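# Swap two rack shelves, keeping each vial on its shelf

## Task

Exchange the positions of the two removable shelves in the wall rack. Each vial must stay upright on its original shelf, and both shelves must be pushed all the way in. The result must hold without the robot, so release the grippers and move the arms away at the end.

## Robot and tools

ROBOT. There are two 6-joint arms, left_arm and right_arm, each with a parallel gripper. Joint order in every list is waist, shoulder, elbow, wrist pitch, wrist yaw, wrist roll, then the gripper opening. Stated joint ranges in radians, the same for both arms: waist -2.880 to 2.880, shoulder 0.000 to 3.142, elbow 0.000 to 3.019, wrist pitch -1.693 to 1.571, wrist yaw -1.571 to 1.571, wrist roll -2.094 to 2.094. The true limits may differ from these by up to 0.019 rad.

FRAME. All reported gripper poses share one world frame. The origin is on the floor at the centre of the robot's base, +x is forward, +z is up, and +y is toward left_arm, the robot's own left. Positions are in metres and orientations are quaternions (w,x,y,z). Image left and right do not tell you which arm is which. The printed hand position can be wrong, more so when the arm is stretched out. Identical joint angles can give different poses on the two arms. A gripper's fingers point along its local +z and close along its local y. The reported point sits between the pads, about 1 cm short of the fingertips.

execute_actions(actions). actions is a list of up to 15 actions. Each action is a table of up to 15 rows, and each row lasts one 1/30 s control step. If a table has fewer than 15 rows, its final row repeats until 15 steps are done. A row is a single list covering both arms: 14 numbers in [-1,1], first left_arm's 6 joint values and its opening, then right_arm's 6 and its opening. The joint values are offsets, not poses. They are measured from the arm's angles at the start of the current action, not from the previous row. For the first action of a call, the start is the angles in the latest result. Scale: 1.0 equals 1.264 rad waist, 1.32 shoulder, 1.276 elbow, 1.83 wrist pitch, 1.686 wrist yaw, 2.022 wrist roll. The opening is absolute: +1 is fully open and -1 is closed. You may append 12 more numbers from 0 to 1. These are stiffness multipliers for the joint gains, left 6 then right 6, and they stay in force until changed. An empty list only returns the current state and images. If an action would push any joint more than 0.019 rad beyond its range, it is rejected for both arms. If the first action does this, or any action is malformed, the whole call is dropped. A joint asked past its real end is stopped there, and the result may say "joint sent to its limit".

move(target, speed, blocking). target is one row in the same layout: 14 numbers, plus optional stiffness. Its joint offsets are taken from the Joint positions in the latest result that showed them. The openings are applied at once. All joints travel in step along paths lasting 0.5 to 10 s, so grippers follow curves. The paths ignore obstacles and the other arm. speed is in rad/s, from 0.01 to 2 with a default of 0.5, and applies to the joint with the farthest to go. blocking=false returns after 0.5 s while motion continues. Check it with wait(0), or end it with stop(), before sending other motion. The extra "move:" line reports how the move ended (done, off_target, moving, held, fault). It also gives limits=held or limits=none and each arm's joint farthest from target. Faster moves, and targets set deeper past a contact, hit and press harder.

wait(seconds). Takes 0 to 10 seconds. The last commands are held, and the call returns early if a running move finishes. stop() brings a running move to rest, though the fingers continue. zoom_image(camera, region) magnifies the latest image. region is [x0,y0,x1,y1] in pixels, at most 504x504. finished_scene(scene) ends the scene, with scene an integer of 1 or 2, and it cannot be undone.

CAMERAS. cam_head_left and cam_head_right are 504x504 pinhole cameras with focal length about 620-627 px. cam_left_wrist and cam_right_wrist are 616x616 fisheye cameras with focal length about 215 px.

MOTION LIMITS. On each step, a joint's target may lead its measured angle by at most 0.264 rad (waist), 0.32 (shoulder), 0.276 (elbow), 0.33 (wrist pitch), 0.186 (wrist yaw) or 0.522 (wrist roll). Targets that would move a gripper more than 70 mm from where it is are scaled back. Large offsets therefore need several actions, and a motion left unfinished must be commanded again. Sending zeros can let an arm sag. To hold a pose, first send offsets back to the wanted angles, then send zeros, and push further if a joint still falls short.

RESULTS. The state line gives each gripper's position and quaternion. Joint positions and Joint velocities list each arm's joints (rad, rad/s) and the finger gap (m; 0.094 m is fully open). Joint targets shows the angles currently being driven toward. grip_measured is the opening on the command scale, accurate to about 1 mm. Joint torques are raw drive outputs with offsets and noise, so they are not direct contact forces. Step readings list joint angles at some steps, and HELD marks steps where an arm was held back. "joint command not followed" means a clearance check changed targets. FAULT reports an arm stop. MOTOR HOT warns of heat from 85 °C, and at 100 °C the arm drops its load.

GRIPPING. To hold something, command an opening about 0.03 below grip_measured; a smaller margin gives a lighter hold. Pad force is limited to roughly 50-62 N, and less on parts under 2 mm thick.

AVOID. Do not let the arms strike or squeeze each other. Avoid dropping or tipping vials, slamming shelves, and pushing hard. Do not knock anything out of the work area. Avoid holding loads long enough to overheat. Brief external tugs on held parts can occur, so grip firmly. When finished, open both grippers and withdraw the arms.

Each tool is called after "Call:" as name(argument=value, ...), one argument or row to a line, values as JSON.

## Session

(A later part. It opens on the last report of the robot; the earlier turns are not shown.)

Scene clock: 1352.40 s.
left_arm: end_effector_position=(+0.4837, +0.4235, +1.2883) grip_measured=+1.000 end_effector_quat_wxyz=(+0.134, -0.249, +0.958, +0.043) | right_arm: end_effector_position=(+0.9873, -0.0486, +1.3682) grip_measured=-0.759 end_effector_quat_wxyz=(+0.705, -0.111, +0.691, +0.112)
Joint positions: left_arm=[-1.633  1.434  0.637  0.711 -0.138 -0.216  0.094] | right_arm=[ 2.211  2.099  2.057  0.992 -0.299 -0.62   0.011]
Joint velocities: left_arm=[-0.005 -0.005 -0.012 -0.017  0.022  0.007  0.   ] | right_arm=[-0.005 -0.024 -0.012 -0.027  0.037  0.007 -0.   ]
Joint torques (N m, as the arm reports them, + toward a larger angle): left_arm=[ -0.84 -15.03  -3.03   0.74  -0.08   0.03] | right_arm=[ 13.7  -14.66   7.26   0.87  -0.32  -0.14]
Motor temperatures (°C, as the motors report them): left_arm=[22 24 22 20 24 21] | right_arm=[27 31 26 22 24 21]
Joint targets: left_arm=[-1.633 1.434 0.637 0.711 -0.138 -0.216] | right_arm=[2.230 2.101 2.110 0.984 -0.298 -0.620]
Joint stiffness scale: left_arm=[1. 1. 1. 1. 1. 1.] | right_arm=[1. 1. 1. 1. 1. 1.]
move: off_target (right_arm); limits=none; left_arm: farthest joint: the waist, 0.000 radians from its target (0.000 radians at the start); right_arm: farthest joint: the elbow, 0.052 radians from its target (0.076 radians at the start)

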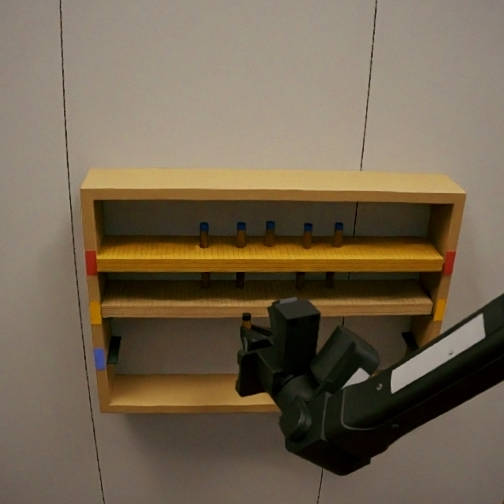

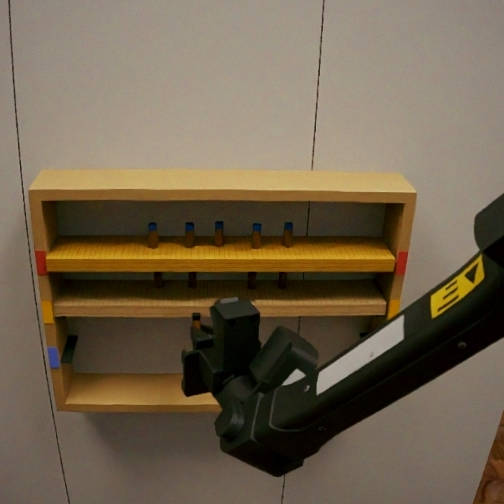

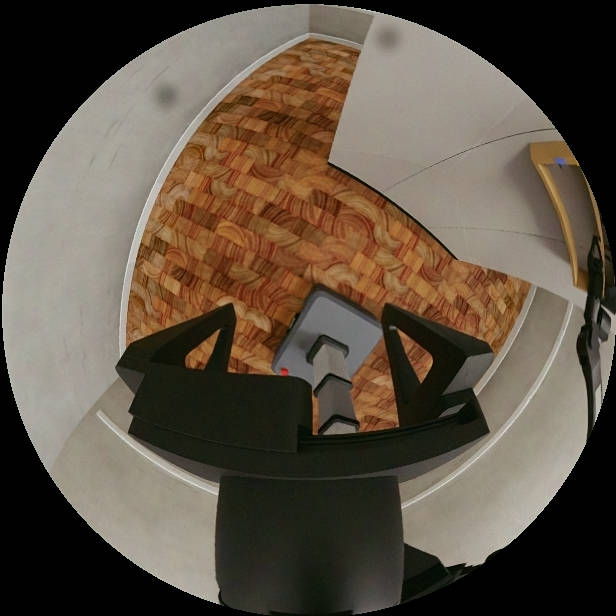

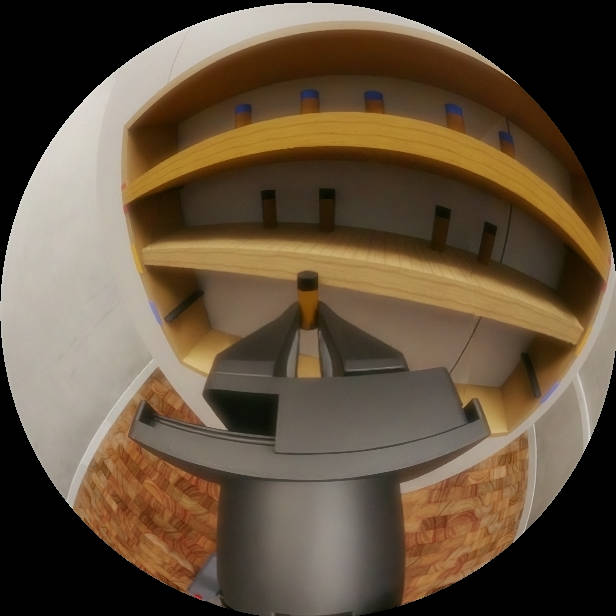

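Call:
move(
  target=[0,0,0,0,0,0,1,0.02,-0.005,0.056,-0.008,0,0,-0.76],
  speed=0.04,
)

Call:
zoom_image(
  camera="cam_right_wrist",
  region=[230,240,390,380],
)

Call:
zoom_image(
  camera="cam_head_left",
  region=[200,210,300,360],
)

Scene clock: 1362.33 s.
left_arm: end_effector_position=(+0.4837, +0.4235, +1.2883) grip_measured=+1.000 end_effector_quat_wxyz=(+0.134, -0.249, +0.958, +0.043) | right_arm: end_effector_position=(+0.9902, -0.0487, +1.3688) grip_measured=-0.759 end_effector_quat_wxyz=(+0.705, -0.111, +0.691, +0.113)
Joint positions: left_arm=[-1.633  1.434  0.637  0.711 -0.138 -0.216  0.094] | right_arm=[ 2.211  2.101  2.068  0.981 -0.301 -0.62   0.011]
Joint velocities: left_arm=[ 0.005  0.005 -0.007 -0.017 -0.007 -0.051  0.   ] | right_arm=[ 0.005 -0.005  0.007 -0.007 -0.037  0.037 -0.001]
Joint torques (N m, as the arm reports them, + toward a larger angle): left_arm=[ -0.77 -14.95  -3.03   0.74  -0.09   0.03] | right_arm=[ 13.94 -15.19   7.87   1.03  -0.33  -0.13]
Motor temperatures (°C, as the motors report them): left_arm=[22 24 22 20 24 21] | right_arm=[27 31 26 22 24 21]
Joint targets: left_arm=[-1.633 1.434 0.637 0.711 -0.138 -0.216] | right_arm=[2.237 2.093 2.129 0.978 -0.299 -0.620]
Joint stiffness scale: left_arm=[1. 1. 1. 1. 1. 1.] | right_arm=[1. 1. 1. 1. 1. 1.]
move: off_target (right_arm); limits=none; left_arm: farthest joint: the waist, 0.000 radians from its target (0.000 radians at the start); right_arm: farthest joint: the elbow, 0.061 radians from its target (0.071 radians at the start)

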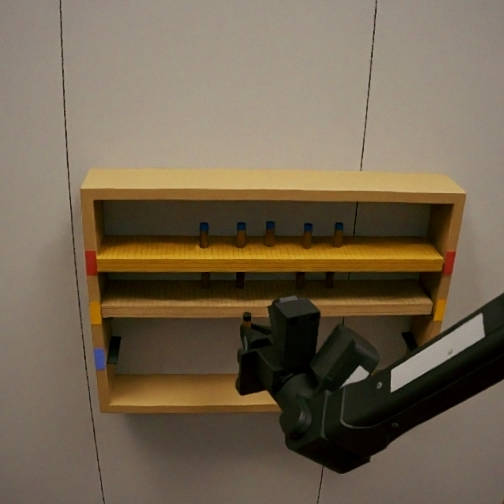

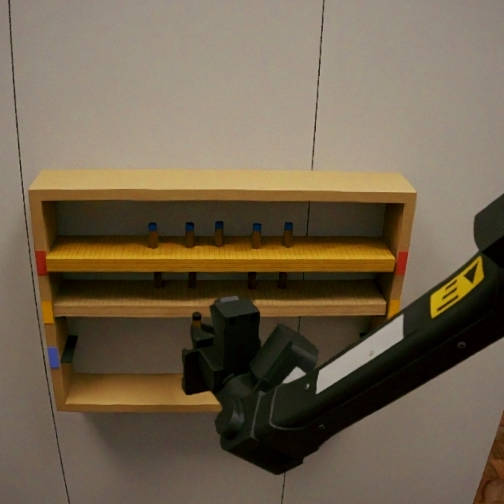

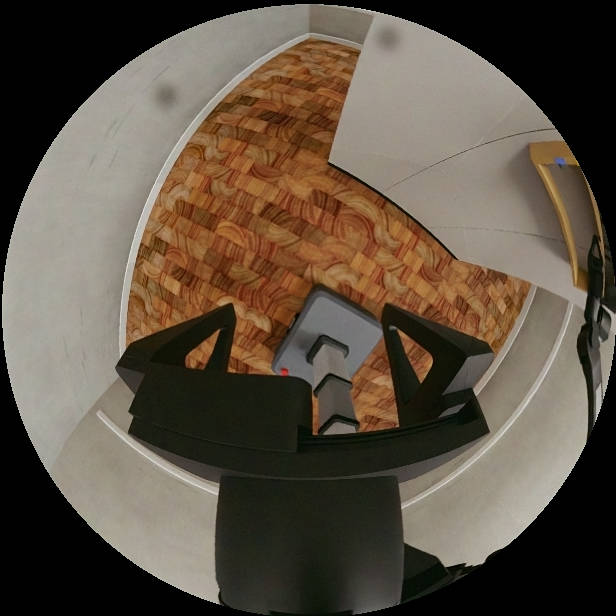

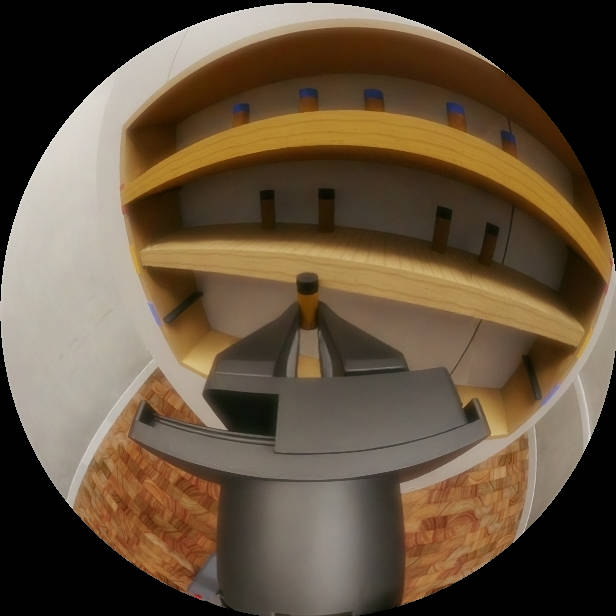

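Region (230, 240, 390, 380) of cam_right_wrist's 616x616 image, scaled by 3.150, with more detail than that image has; it fills the top 441 rows of this view, and the rest is white.

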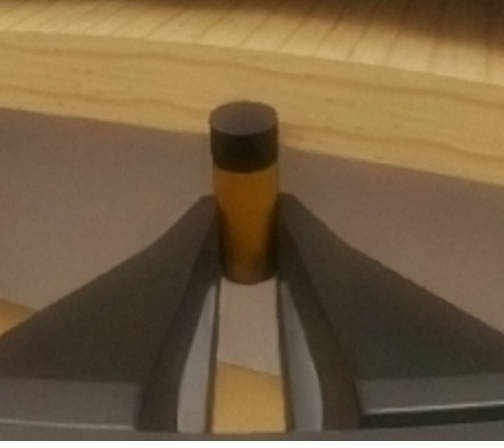

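Region (200, 210, 300, 360) of cam_head_left's 504x504 image, scaled by 3.360, with more detail than that image has.

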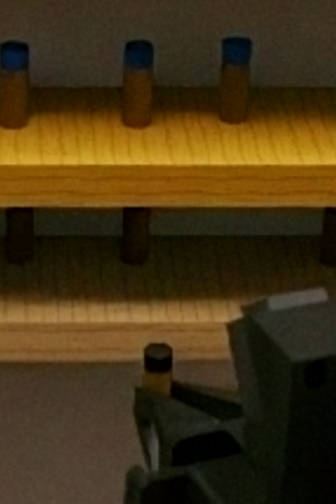

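Call:
execute_actions(
  actions=[
    [[0,0,0,0,0,0,1,0,0,0,0,0,0,-0.785]],
    [[0,0,0,0,0,0,1,0,-0.02,-0.03,0.02,0,0,-0.785]],
  ],
)

Call:
move(
  target=[0,0,0,0,0,0,1,0.033,-0.16,-0.23,0.07,0.027,-0.017,-0.785],
  speed=0.2,
)

Scene clock: 1370.30 s.
left_arm: end_effector_position=(+0.4837, +0.4235, +1.2883) grip_measured=+1.000 end_effector_quat_wxyz=(+0.134, -0.249, +0.958, +0.043) | right_arm: end_effector_position=(+0.9771, -0.0441, +1.3627) grip_measured=-0.775 end_effector_quat_wxyz=(+0.698, -0.114, +0.697, +0.119)
Joint positions: left_arm=[-1.633  1.434  0.637  0.711 -0.138 -0.216  0.094] | right_arm=[ 2.211  2.092  2.022  0.996 -0.301 -0.62   0.011]
Joint velocities: left_arm=[-0.005  0.005  0.007  0.007 -0.037  0.037  0.   ] | right_arm=[-0.005 -0.015 -0.002 -0.007 -0.022  0.037 -0.001]
Joint torques (N m, as the arm reports them, + toward a larger angle): left_arm=[ -0.8  -15.03  -3.02   0.73  -0.09   0.03] | right_arm=[ 11.94 -15.99   3.64   1.84  -0.39  -0.15]
Motor temperatures (°C, as the motors report them): left_arm=[22 24 22 20 24 21] | right_arm=[27 32 26 22 24 21]
Joint targets: left_arm=[-1.633 1.434 0.637 0.711 -0.138 -0.216] | right_arm=[2.211 2.074 2.023 1.018 -0.301 -0.620]
Joint stiffness scale: left_arm=[1. 1. 1. 1. 1. 1.] | right_arm=[1. 1. 1. 1. 1. 1.]
Step readings (joint positions; steps 1 to 15: 1st action; 16 to 30: 2nd action):
0: left_arm=[-1.633 1.434 0.637 0.711 -0.138 -0.216] | right_arm=[2.211 2.101 2.068 0.981 -0.301 -0.620]
1: left_arm=[-1.633 1.434 0.637 0.711 -0.138 -0.216] | right_arm=[2.211 2.101 2.065 0.981 -0.301 -0.620]
2: left_arm=[-1.633 1.434 0.637 0.711 -0.138 -0.216] | right_arm=[2.211 2.101 2.063 0.981 -0.301 -0.620]
4: left_arm=[-1.633 1.434 0.637 0.711 -0.138 -0.216] | right_arm=[2.211 2.101 2.062 0.981 -0.301 -0.620]
8: left_arm=[-1.633 1.434 0.637 0.711 -0.138 -0.216] | right_arm=[2.211 2.101 2.062 0.981 -0.301 -0.620]
15: left_arm=[-1.633 1.434 0.637 0.711 -0.138 -0.216] | right_arm=[2.211 2.101 2.062 0.981 -0.301 -0.620]
16: left_arm=[-1.633 1.434 0.637 0.711 -0.138 -0.216] | right_arm=[2.211 2.100 2.056 0.984 -0.301 -0.620]
17: left_arm=[-1.633 1.434 0.637 0.711 -0.138 -0.216] | right_arm=[2.211 2.095 2.045 0.989 -0.301 -0.620]
19: left_arm=[-1.633 1.434 0.637 0.711 -0.138 -0.216] | right_arm=[2.211 2.092 2.031 0.995 -0.301 -0.620]
23: left_arm=[-1.633 1.434 0.637 0.711 -0.138 -0.216] | right_arm=[2.211 2.092 2.022 0.996 -0.301 -0.620]
30: Joint positions above

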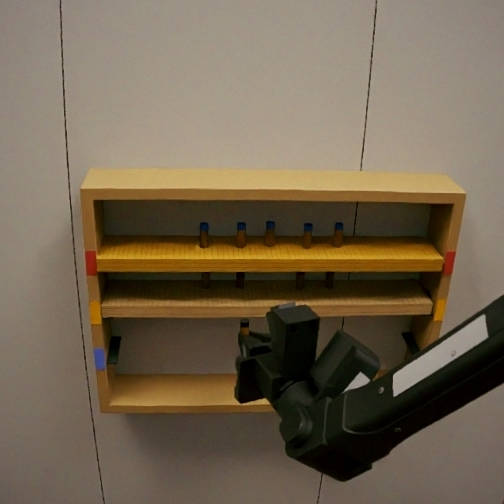

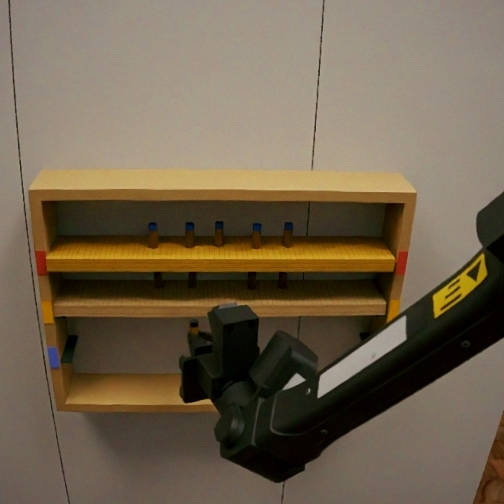

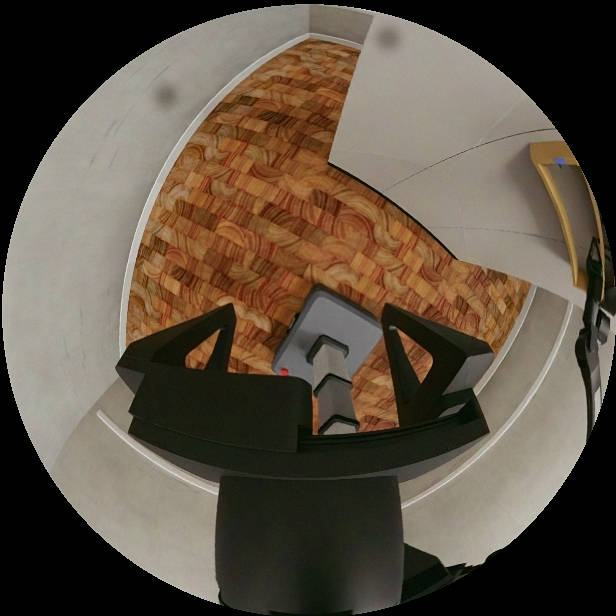

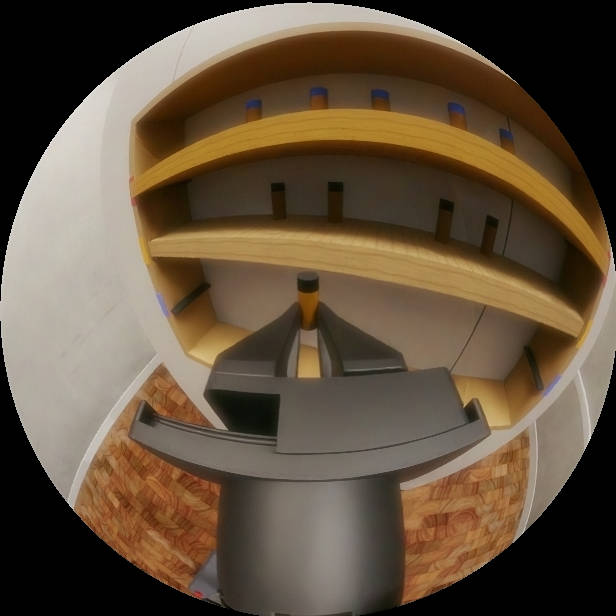

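Scene clock: 1372.23 s.
left_arm: end_effector_position=(+0.4837, +0.4235, +1.2883) grip_measured=+1.000 end_effector_quat_wxyz=(+0.134, -0.249, +0.958, +0.043) | right_arm: end_effector_position=(+0.9549, -0.0742, +1.4195) grip_measured=-0.775 end_effector_quat_wxyz=(+0.698, -0.107, +0.701, +0.103)
Joint positions: left_arm=[-1.633  1.434  0.637  0.711 -0.138 -0.216  0.094] | right_arm=[ 2.229  1.899  1.732  1.104 -0.26  -0.642  0.011]
Joint velocities: left_arm=[-0.015  0.005 -0.012 -0.012  0.037 -0.007  0.   ] | right_arm=[ 0.005 -0.005  0.002 -0.017  0.007 -0.022 -0.001]
Joint torques (N m, as the arm reports them, + toward a larger angle): left_arm=[ -0.83 -14.99  -3.03   0.74  -0.1    0.03] | right_arm=[ 12.79 -15.62   2.77   1.75  -0.22  -0.26]
Motor temperatures (°C, as the motors report them): left_arm=[22 24 22 20 24 21] | right_arm=[27 32 26 22 24 21]
Joint targets: left_arm=[-1.633 1.434 0.637 0.711 -0.138 -0.216] | right_arm=[2.253 1.881 1.729 1.124 -0.256 -0.655]
Joint stiffness scale: left_arm=[1. 1. 1. 1. 1. 1.] | right_arm=[1. 1. 1. 1. 1. 1.]
move: off_target (right_arm); limits=none; left_arm: farthest joint: the waist, 0.000 radians from its target (0.000 radians at the start); right_arm: farthest joint: the waist, 0.023 radians from its target (0.041 radians at the start)

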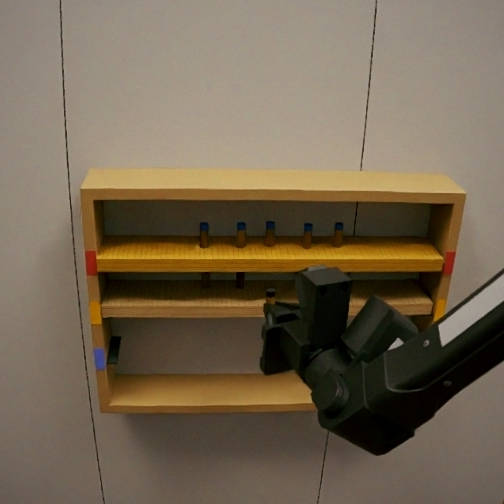

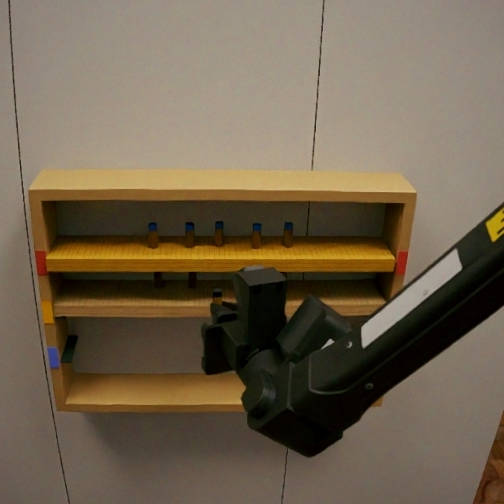

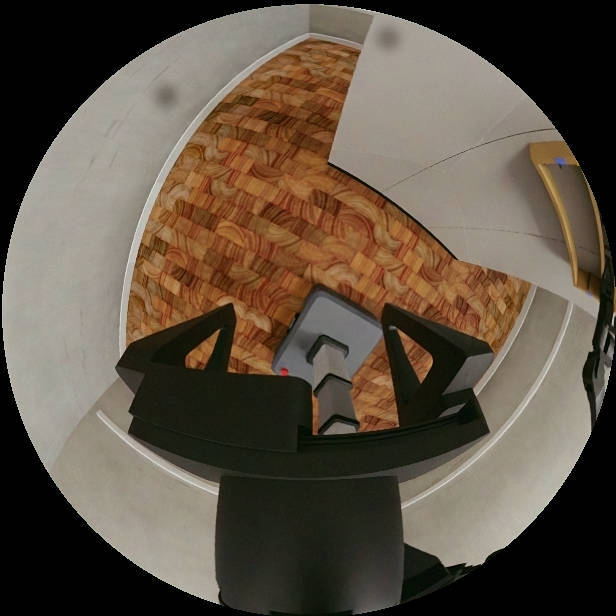

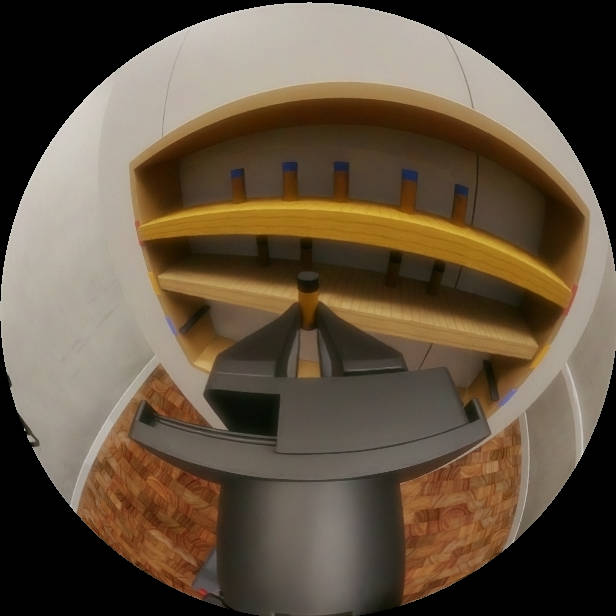

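Call:
move(
  target=[0,0,0,0,0,0,1,0.01,0.072,0.235,-0.108,0,0,-0.785],
  speed=0.15,
)

Call:
zoom_image(
  camera="cam_head_left",
  region=[220,240,320,330],
)

Scene clock: 1380.73 s.
left_arm: end_effector_position=(+0.4837, +0.4235, +1.2883) grip_measured=+1.000 end_effector_quat_wxyz=(+0.134, -0.249, +0.958, +0.043) | right_arm: end_effector_position=(+1.0259, -0.0805, +1.4260) grip_measured=-0.775 end_effector_quat_wxyz=(+0.705, -0.104, +0.695, +0.098)
Joint positions: left_arm=[-1.633  1.434  0.637  0.711 -0.138 -0.216  0.094] | right_arm=[ 2.229  1.967  2.004  0.921 -0.26  -0.642  0.011]
Joint velocities: left_arm=[-0.015 -0.015 -0.002  0.002 -0.022 -0.095  0.   ] | right_arm=[ 0.005 -0.005 -0.007  0.012 -0.007 -0.022 -0.   ]
Joint torques (N m, as the arm reports them, + toward a larger angle): left_arm=[ -0.83 -14.92  -3.02   0.75  -0.09   0.03] | right_arm=[ 12.73 -13.73   6.03   0.57  -0.38  -0.12]
Motor temperatures (°C, as the motors report them): left_arm=[22 24 22 20 24 21] | right_arm=[27 32 25 22 24 21]
Joint targets: left_arm=[-1.633 1.434 0.637 0.711 -0.138 -0.216] | right_arm=[2.242 1.994 2.031 0.906 -0.260 -0.642]
Joint stiffness scale: left_arm=[1. 1. 1. 1. 1. 1.] | right_arm=[1. 1. 1. 1. 1. 1.]
move: off_target (right_arm); limits=none; left_arm: farthest joint: the waist, 0.000 radians from its target (0.000 radians at the start); right_arm: farthest joint: the elbow, 0.028 radians from its target (0.300 radians at the start)

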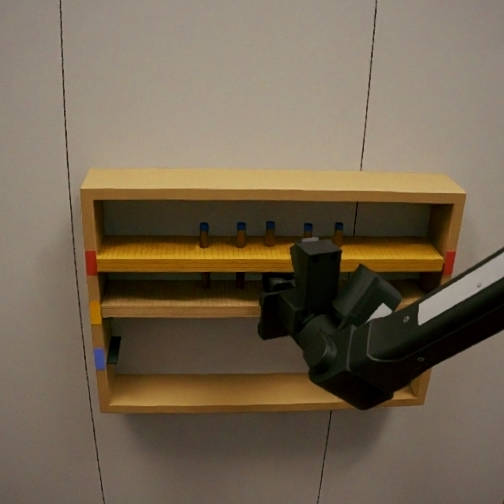

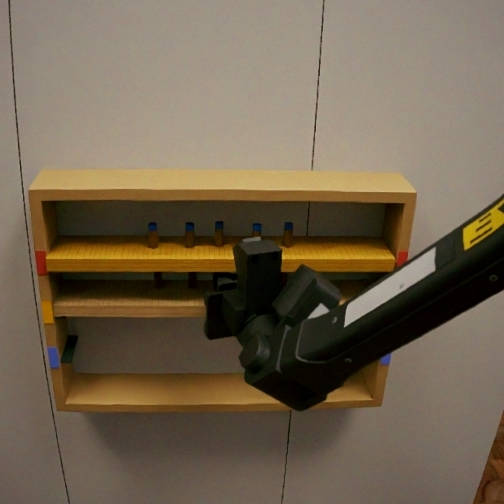

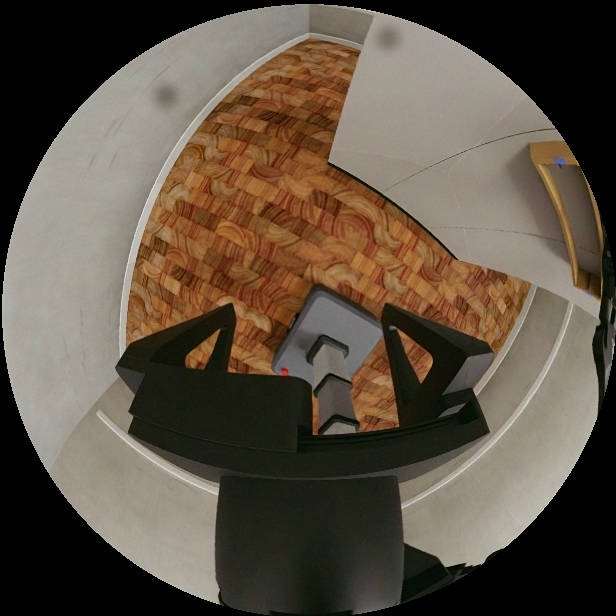

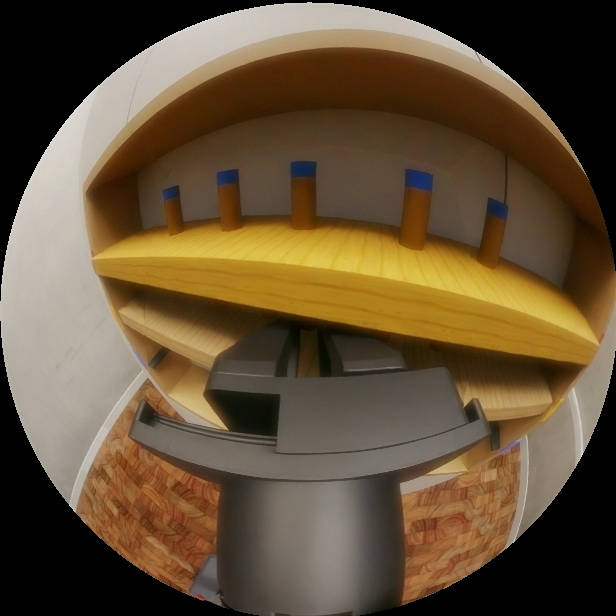

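Region (220, 240, 320, 330) of cam_head_left's 504x504 image, scaled by 5.040, with more detail than that image has; it fills the top 454 rows of this view, and the rest is white.

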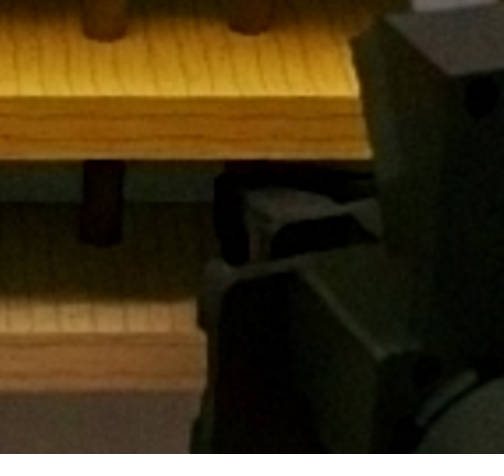

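Lower ~14 mm gently.

Call:
move(
  target=[0,0,0,0,0,0,1,-0.026,0.044,0.04,0,-0.004,0.008,-0.785],
  speed=0.04,
)

Scene clock: 1386.23 s.
left_arm: end_effector_position=(+0.4837, +0.4235, +1.2883) grip_measured=+1.000 end_effector_quat_wxyz=(+0.134, -0.249, +0.958, +0.043) | right_arm: end_effector_position=(+1.0287, -0.0786, +1.4269) grip_measured=-0.775 end_effector_quat_wxyz=(+0.710, -0.105, +0.689, +0.099)
Joint positions: left_arm=[-1.633  1.434  0.637  0.711 -0.138 -0.216  0.094] | right_arm=[ 2.229  1.98   2.028  0.921 -0.273 -0.642  0.011]
Joint velocities: left_arm=[-0.005 -0.005  0.002  0.017 -0.051 -0.022  0.   ] | right_arm=[-0.005 -0.005  0.002  0.002  0.081 -0.007 -0.001]
Joint torques (N m, as the arm reports them, + toward a larger angle): left_arm=[ -0.86 -14.99  -3.04   0.75  -0.09   0.03] | right_arm=[  9.43 -12.47   6.14   1.1   -0.17   0.  ]
Motor temperatures (°C, as the motors report them): left_arm=[22 24 22 20 24 21] | right_arm=[27 31 25 22 24 21]
Joint targets: left_arm=[-1.633 1.434 0.637 0.711 -0.138 -0.216] | right_arm=[2.197 2.025 2.055 0.921 -0.267 -0.626]
Joint stiffness scale: left_arm=[1. 1. 1. 1. 1. 1.] | right_arm=[1. 1. 1. 1. 1. 1.]
move: off_target (right_arm); limits=none; left_arm: farthest joint: the waist, 0.000 radians from its target (0.000 radians at the start); right_arm: farthest joint: the shoulder, 0.045 radians from its target (0.058 radians at the start)

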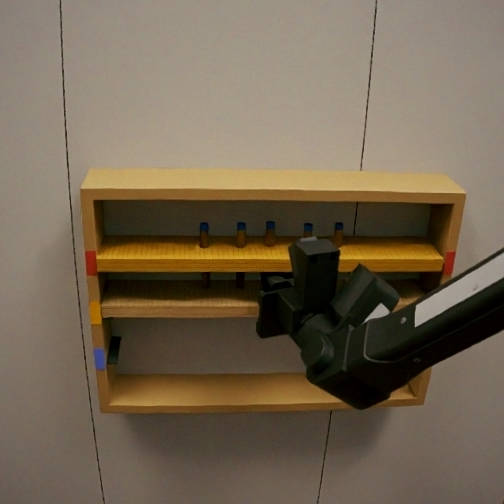

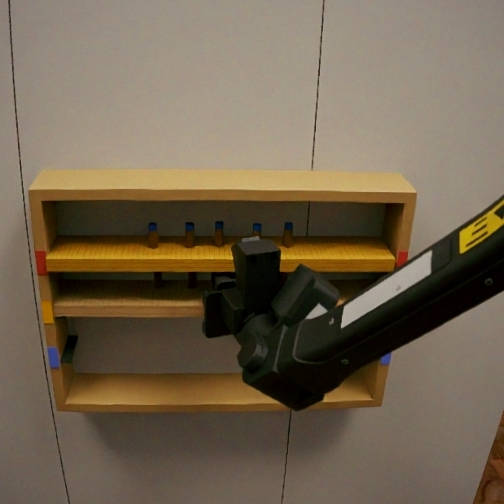

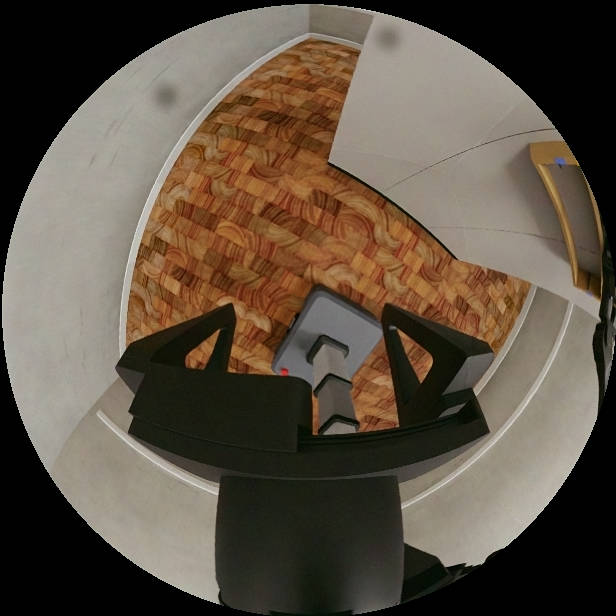

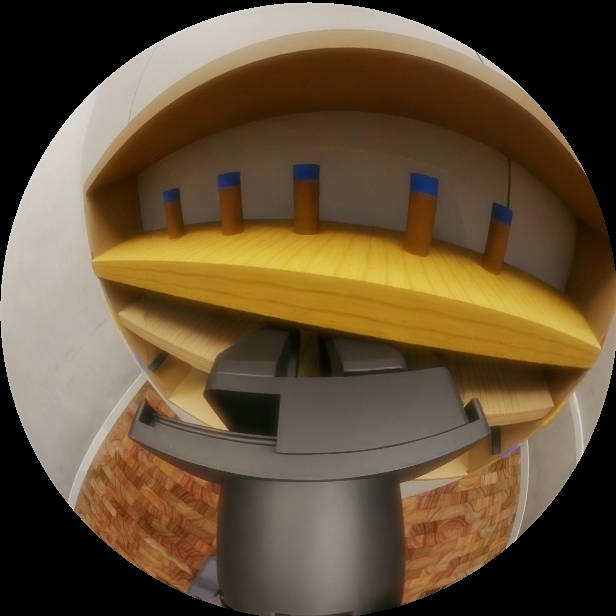

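Call:
move(
  target=[0,0,0,0,0,0,1,0.01,-0.045,-0.085,0.04,0.01,0,-0.785],
  speed=0.08,
)

Call:
move(
  target=[0,0,0,0,0,0,1,-0.026,0.038,0.036,0,0,0.008,-0.785],
  speed=0.04,
)

Call:
zoom_image(
  camera="cam_head_left",
  region=[220,240,320,330],
)

Scene clock: 1394.83 s.
left_arm: end_effector_position=(+0.4837, +0.4235, +1.2883) grip_measured=+1.000 end_effector_quat_wxyz=(+0.134, -0.249, +0.958, +0.043) | right_arm: end_effector_position=(+1.0060, -0.0783, +1.4238) grip_measured=-0.775 end_effector_quat_wxyz=(+0.703, -0.105, +0.697, +0.100)
Joint positions: left_arm=[-1.633  1.434  0.637  0.711 -0.138 -0.216  0.094] | right_arm=[ 2.229  1.944  1.921  0.974 -0.261 -0.642  0.011]
Joint velocities: left_arm=[-0.005 -0.015 -0.007  0.002 -0.051 -0.007  0.   ] | right_arm=[-0.015  0.005 -0.012  0.017 -0.037  0.095 -0.   ]
Joint torques (N m, as the arm reports them, + toward a larger angle): left_arm=[ -0.78 -14.99  -3.02   0.74  -0.08   0.03] | right_arm=[ 12.43 -17.13   3.62   1.81  -0.22  -0.15]
Motor temperatures (°C, as the motors report them): left_arm=[22 24 22 20 24 21] | right_arm=[27 31 25 22 24 21]
Joint targets: left_arm=[-1.633 1.434 0.637 0.711 -0.138 -0.216] | right_arm=[2.242 1.921 1.919 0.995 -0.256 -0.642]
Joint stiffness scale: left_arm=[1. 1. 1. 1. 1. 1.] | right_arm=[1. 1. 1. 1. 1. 1.]
move: off_target (right_arm); limits=none; left_arm: farthest joint: the waist, 0.000 radians from its target (0.000 radians at the start); right_arm: farthest joint: the shoulder, 0.023 radians from its target (0.059 radians at the start)

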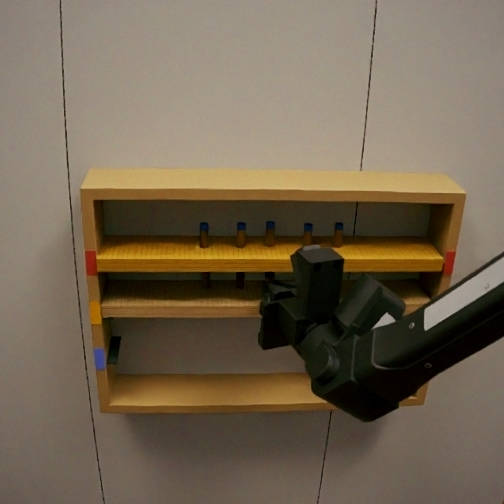

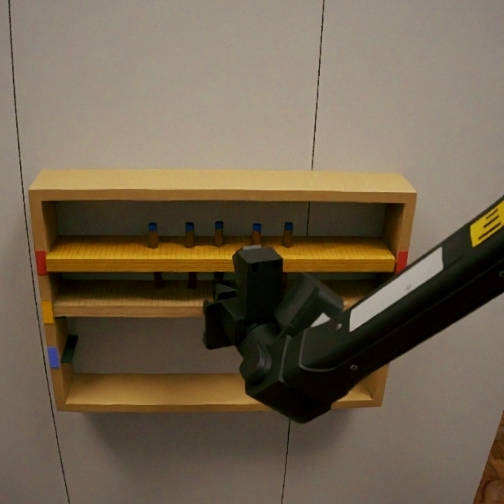

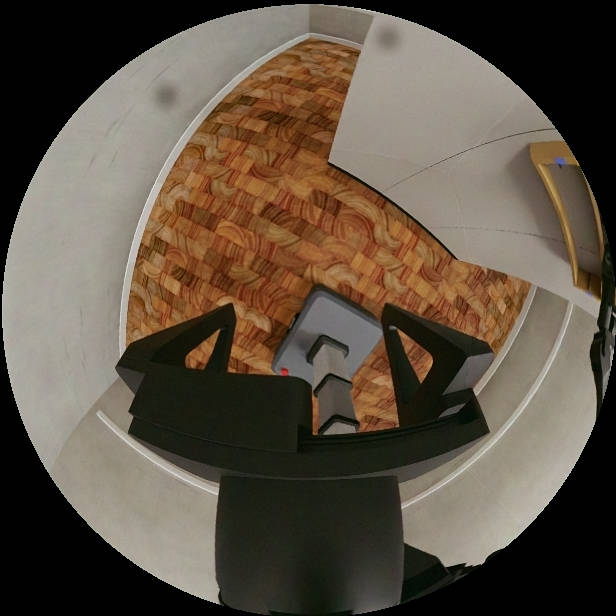

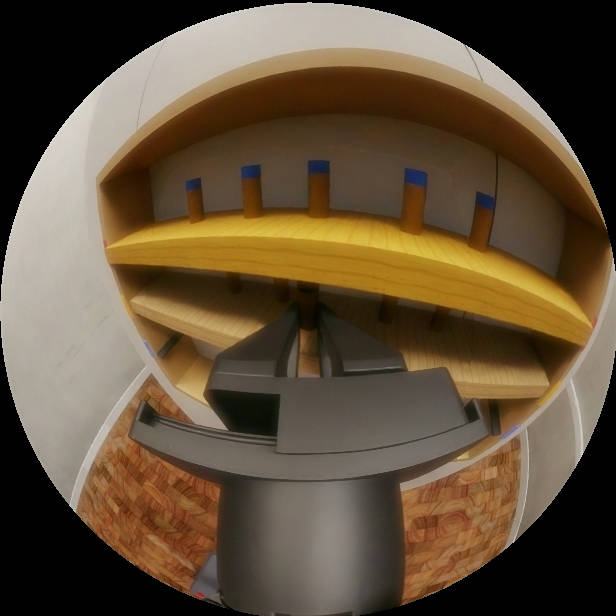

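Scene clock: 1396.37 s.
left_arm: end_effector_position=(+0.4837, +0.4235, +1.2883) grip_measured=+1.000 end_effector_quat_wxyz=(+0.134, -0.249, +0.958, +0.043) | right_arm: end_effector_position=(+1.0046, -0.0738, +1.4159) grip_measured=-0.775 end_effector_quat_wxyz=(+0.702, -0.105, +0.697, +0.100)
Joint positions: left_arm=[-1.633  1.434  0.637  0.711 -0.138 -0.216  0.094] | right_arm=[ 2.228  1.966  1.941  0.974 -0.261 -0.639  0.011]
Joint velocities: left_arm=[-0.005  0.005  0.012 -0.012  0.007 -0.007  0.   ] | right_arm=[-0.015  0.005 -0.012  0.012 -0.081 -0.022  0.   ]
Joint torques (N m, as the arm reports them, + toward a larger angle): left_arm=[ -0.79 -14.98  -3.03   0.75  -0.08   0.03] | right_arm=[  9.3  -12.95   5.52   1.13  -0.37  -0.03]
Motor temperatures (°C, as the motors report them): left_arm=[22 24 22 20 24 21] | right_arm=[27 31 25 22 24 21]
Joint targets: left_arm=[-1.633 1.434 0.637 0.711 -0.138 -0.216] | right_arm=[2.197 1.994 1.967 0.974 -0.260 -0.626]
Joint stiffness scale: left_arm=[1. 1. 1. 1. 1. 1.] | right_arm=[1. 1. 1. 1. 1. 1.]
move: off_target (right_arm); limits=none; left_arm: farthest joint: the waist, 0.000 radians from its target (0.000 radians at the start); right_arm: farthest joint: the waist, 0.032 radians from its target (0.033 radians at the start)

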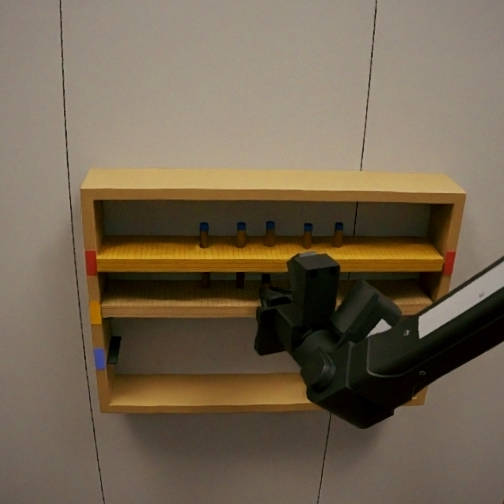

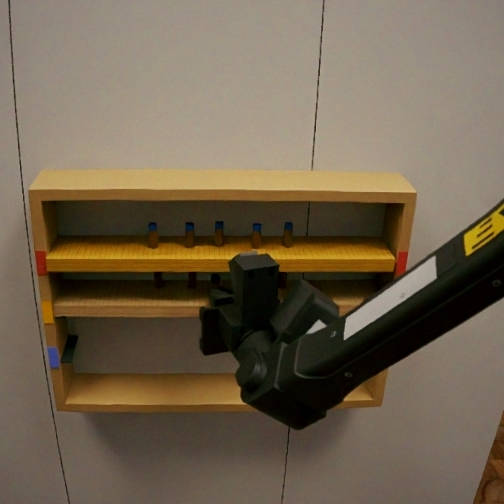

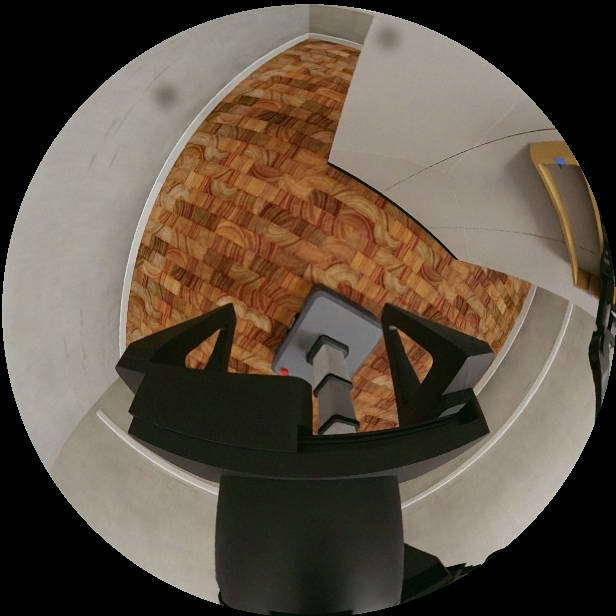

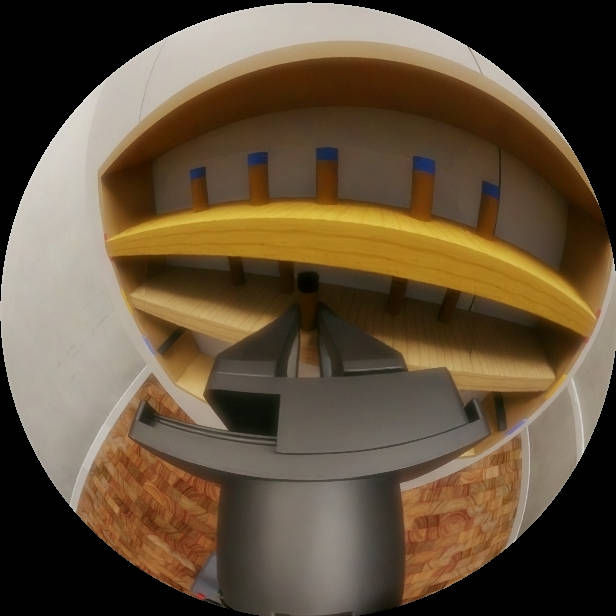

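Region (220, 240, 320, 330) of cam_head_left's 504x504 image, scaled by 5.040, with more detail than that image has; it fills the top 454 rows of this view, and the rest is white.

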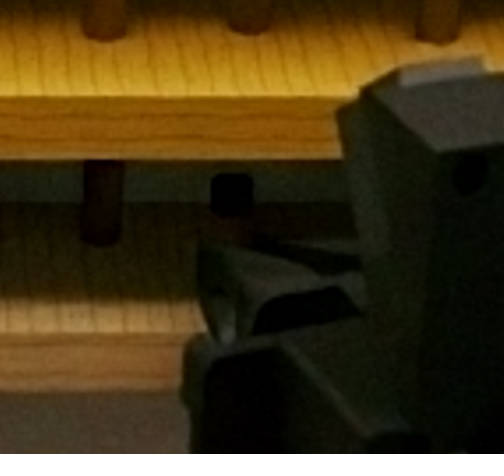

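Call:
move(
  target=[0,0,0,0,0,0,1,-0.026,0.034,0.032,0,0,0.008,-0.785],
  speed=0.04,
)

Scene clock: 1400.13 s.
left_arm: end_effector_position=(+0.4837, +0.4235, +1.2883) grip_measured=+1.000 end_effector_quat_wxyz=(+0.134, -0.249, +0.958, +0.043) | right_arm: end_effector_position=(+1.0067, -0.0732, +1.4162) grip_measured=-0.775 end_effector_quat_wxyz=(+0.705, -0.105, +0.695, +0.100)
Joint positions: left_arm=[-1.633  1.434  0.637  0.711 -0.138 -0.216  0.094] | right_arm=[ 2.228  1.973  1.956  0.974 -0.265 -0.638  0.011]
Joint velocities: left_arm=[ 0.015 -0.015  0.002 -0.012  0.037 -0.081  0.   ] | right_arm=[ 0.005 -0.015  0.002 -0.002  0.066  0.022 -0.   ]
Joint torques (N m, as the arm reports them, + toward a larger angle): left_arm=[ -0.73 -14.92  -3.05   0.73  -0.09   0.03] | right_arm=[  9.15 -12.63   5.63   1.12  -0.22  -0.01]
Motor temperatures (°C, as the motors report them): left_arm=[22 24 22 20 24 21] | right_arm=[27 31 25 22 24 21]
Joint targets: left_arm=[-1.633 1.434 0.637 0.711 -0.138 -0.216] | right_arm=[2.195 2.010 1.982 0.974 -0.261 -0.623]
Joint stiffness scale: left_arm=[1. 1. 1. 1. 1. 1.] | right_arm=[1. 1. 1. 1. 1. 1.]
move: off_target (right_arm); limits=none; left_arm: farthest joint: the waist, 0.000 radians from its target (0.000 radians at the start); right_arm: farthest joint: the shoulder, 0.038 radians from its target (0.045 radians at the start)

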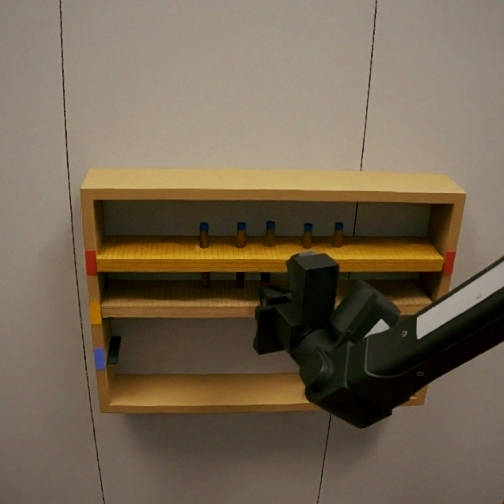

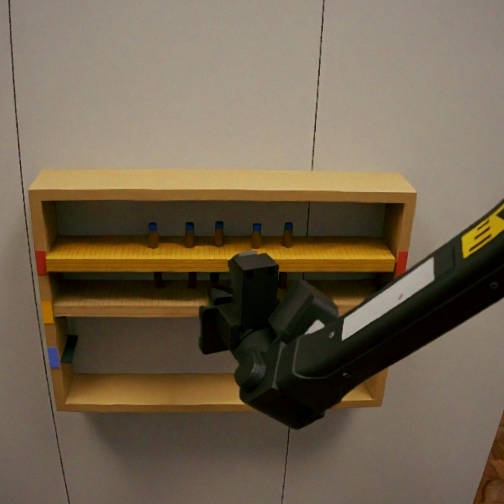

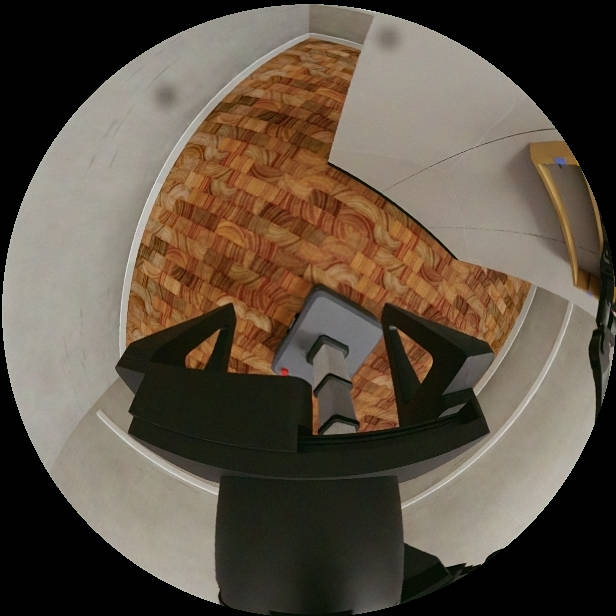

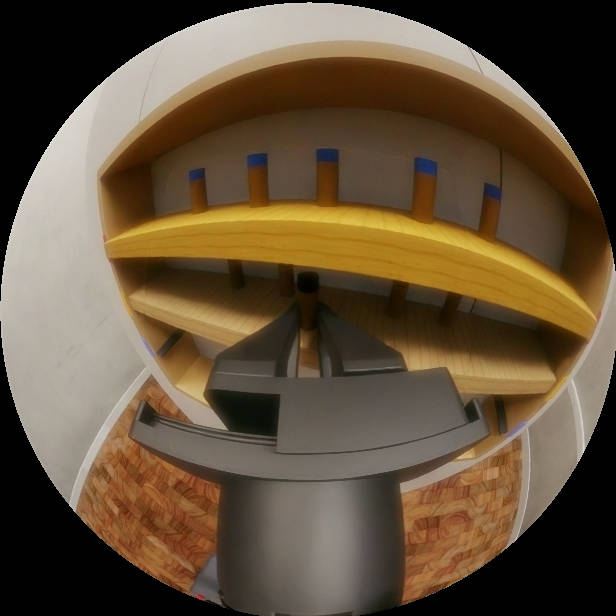

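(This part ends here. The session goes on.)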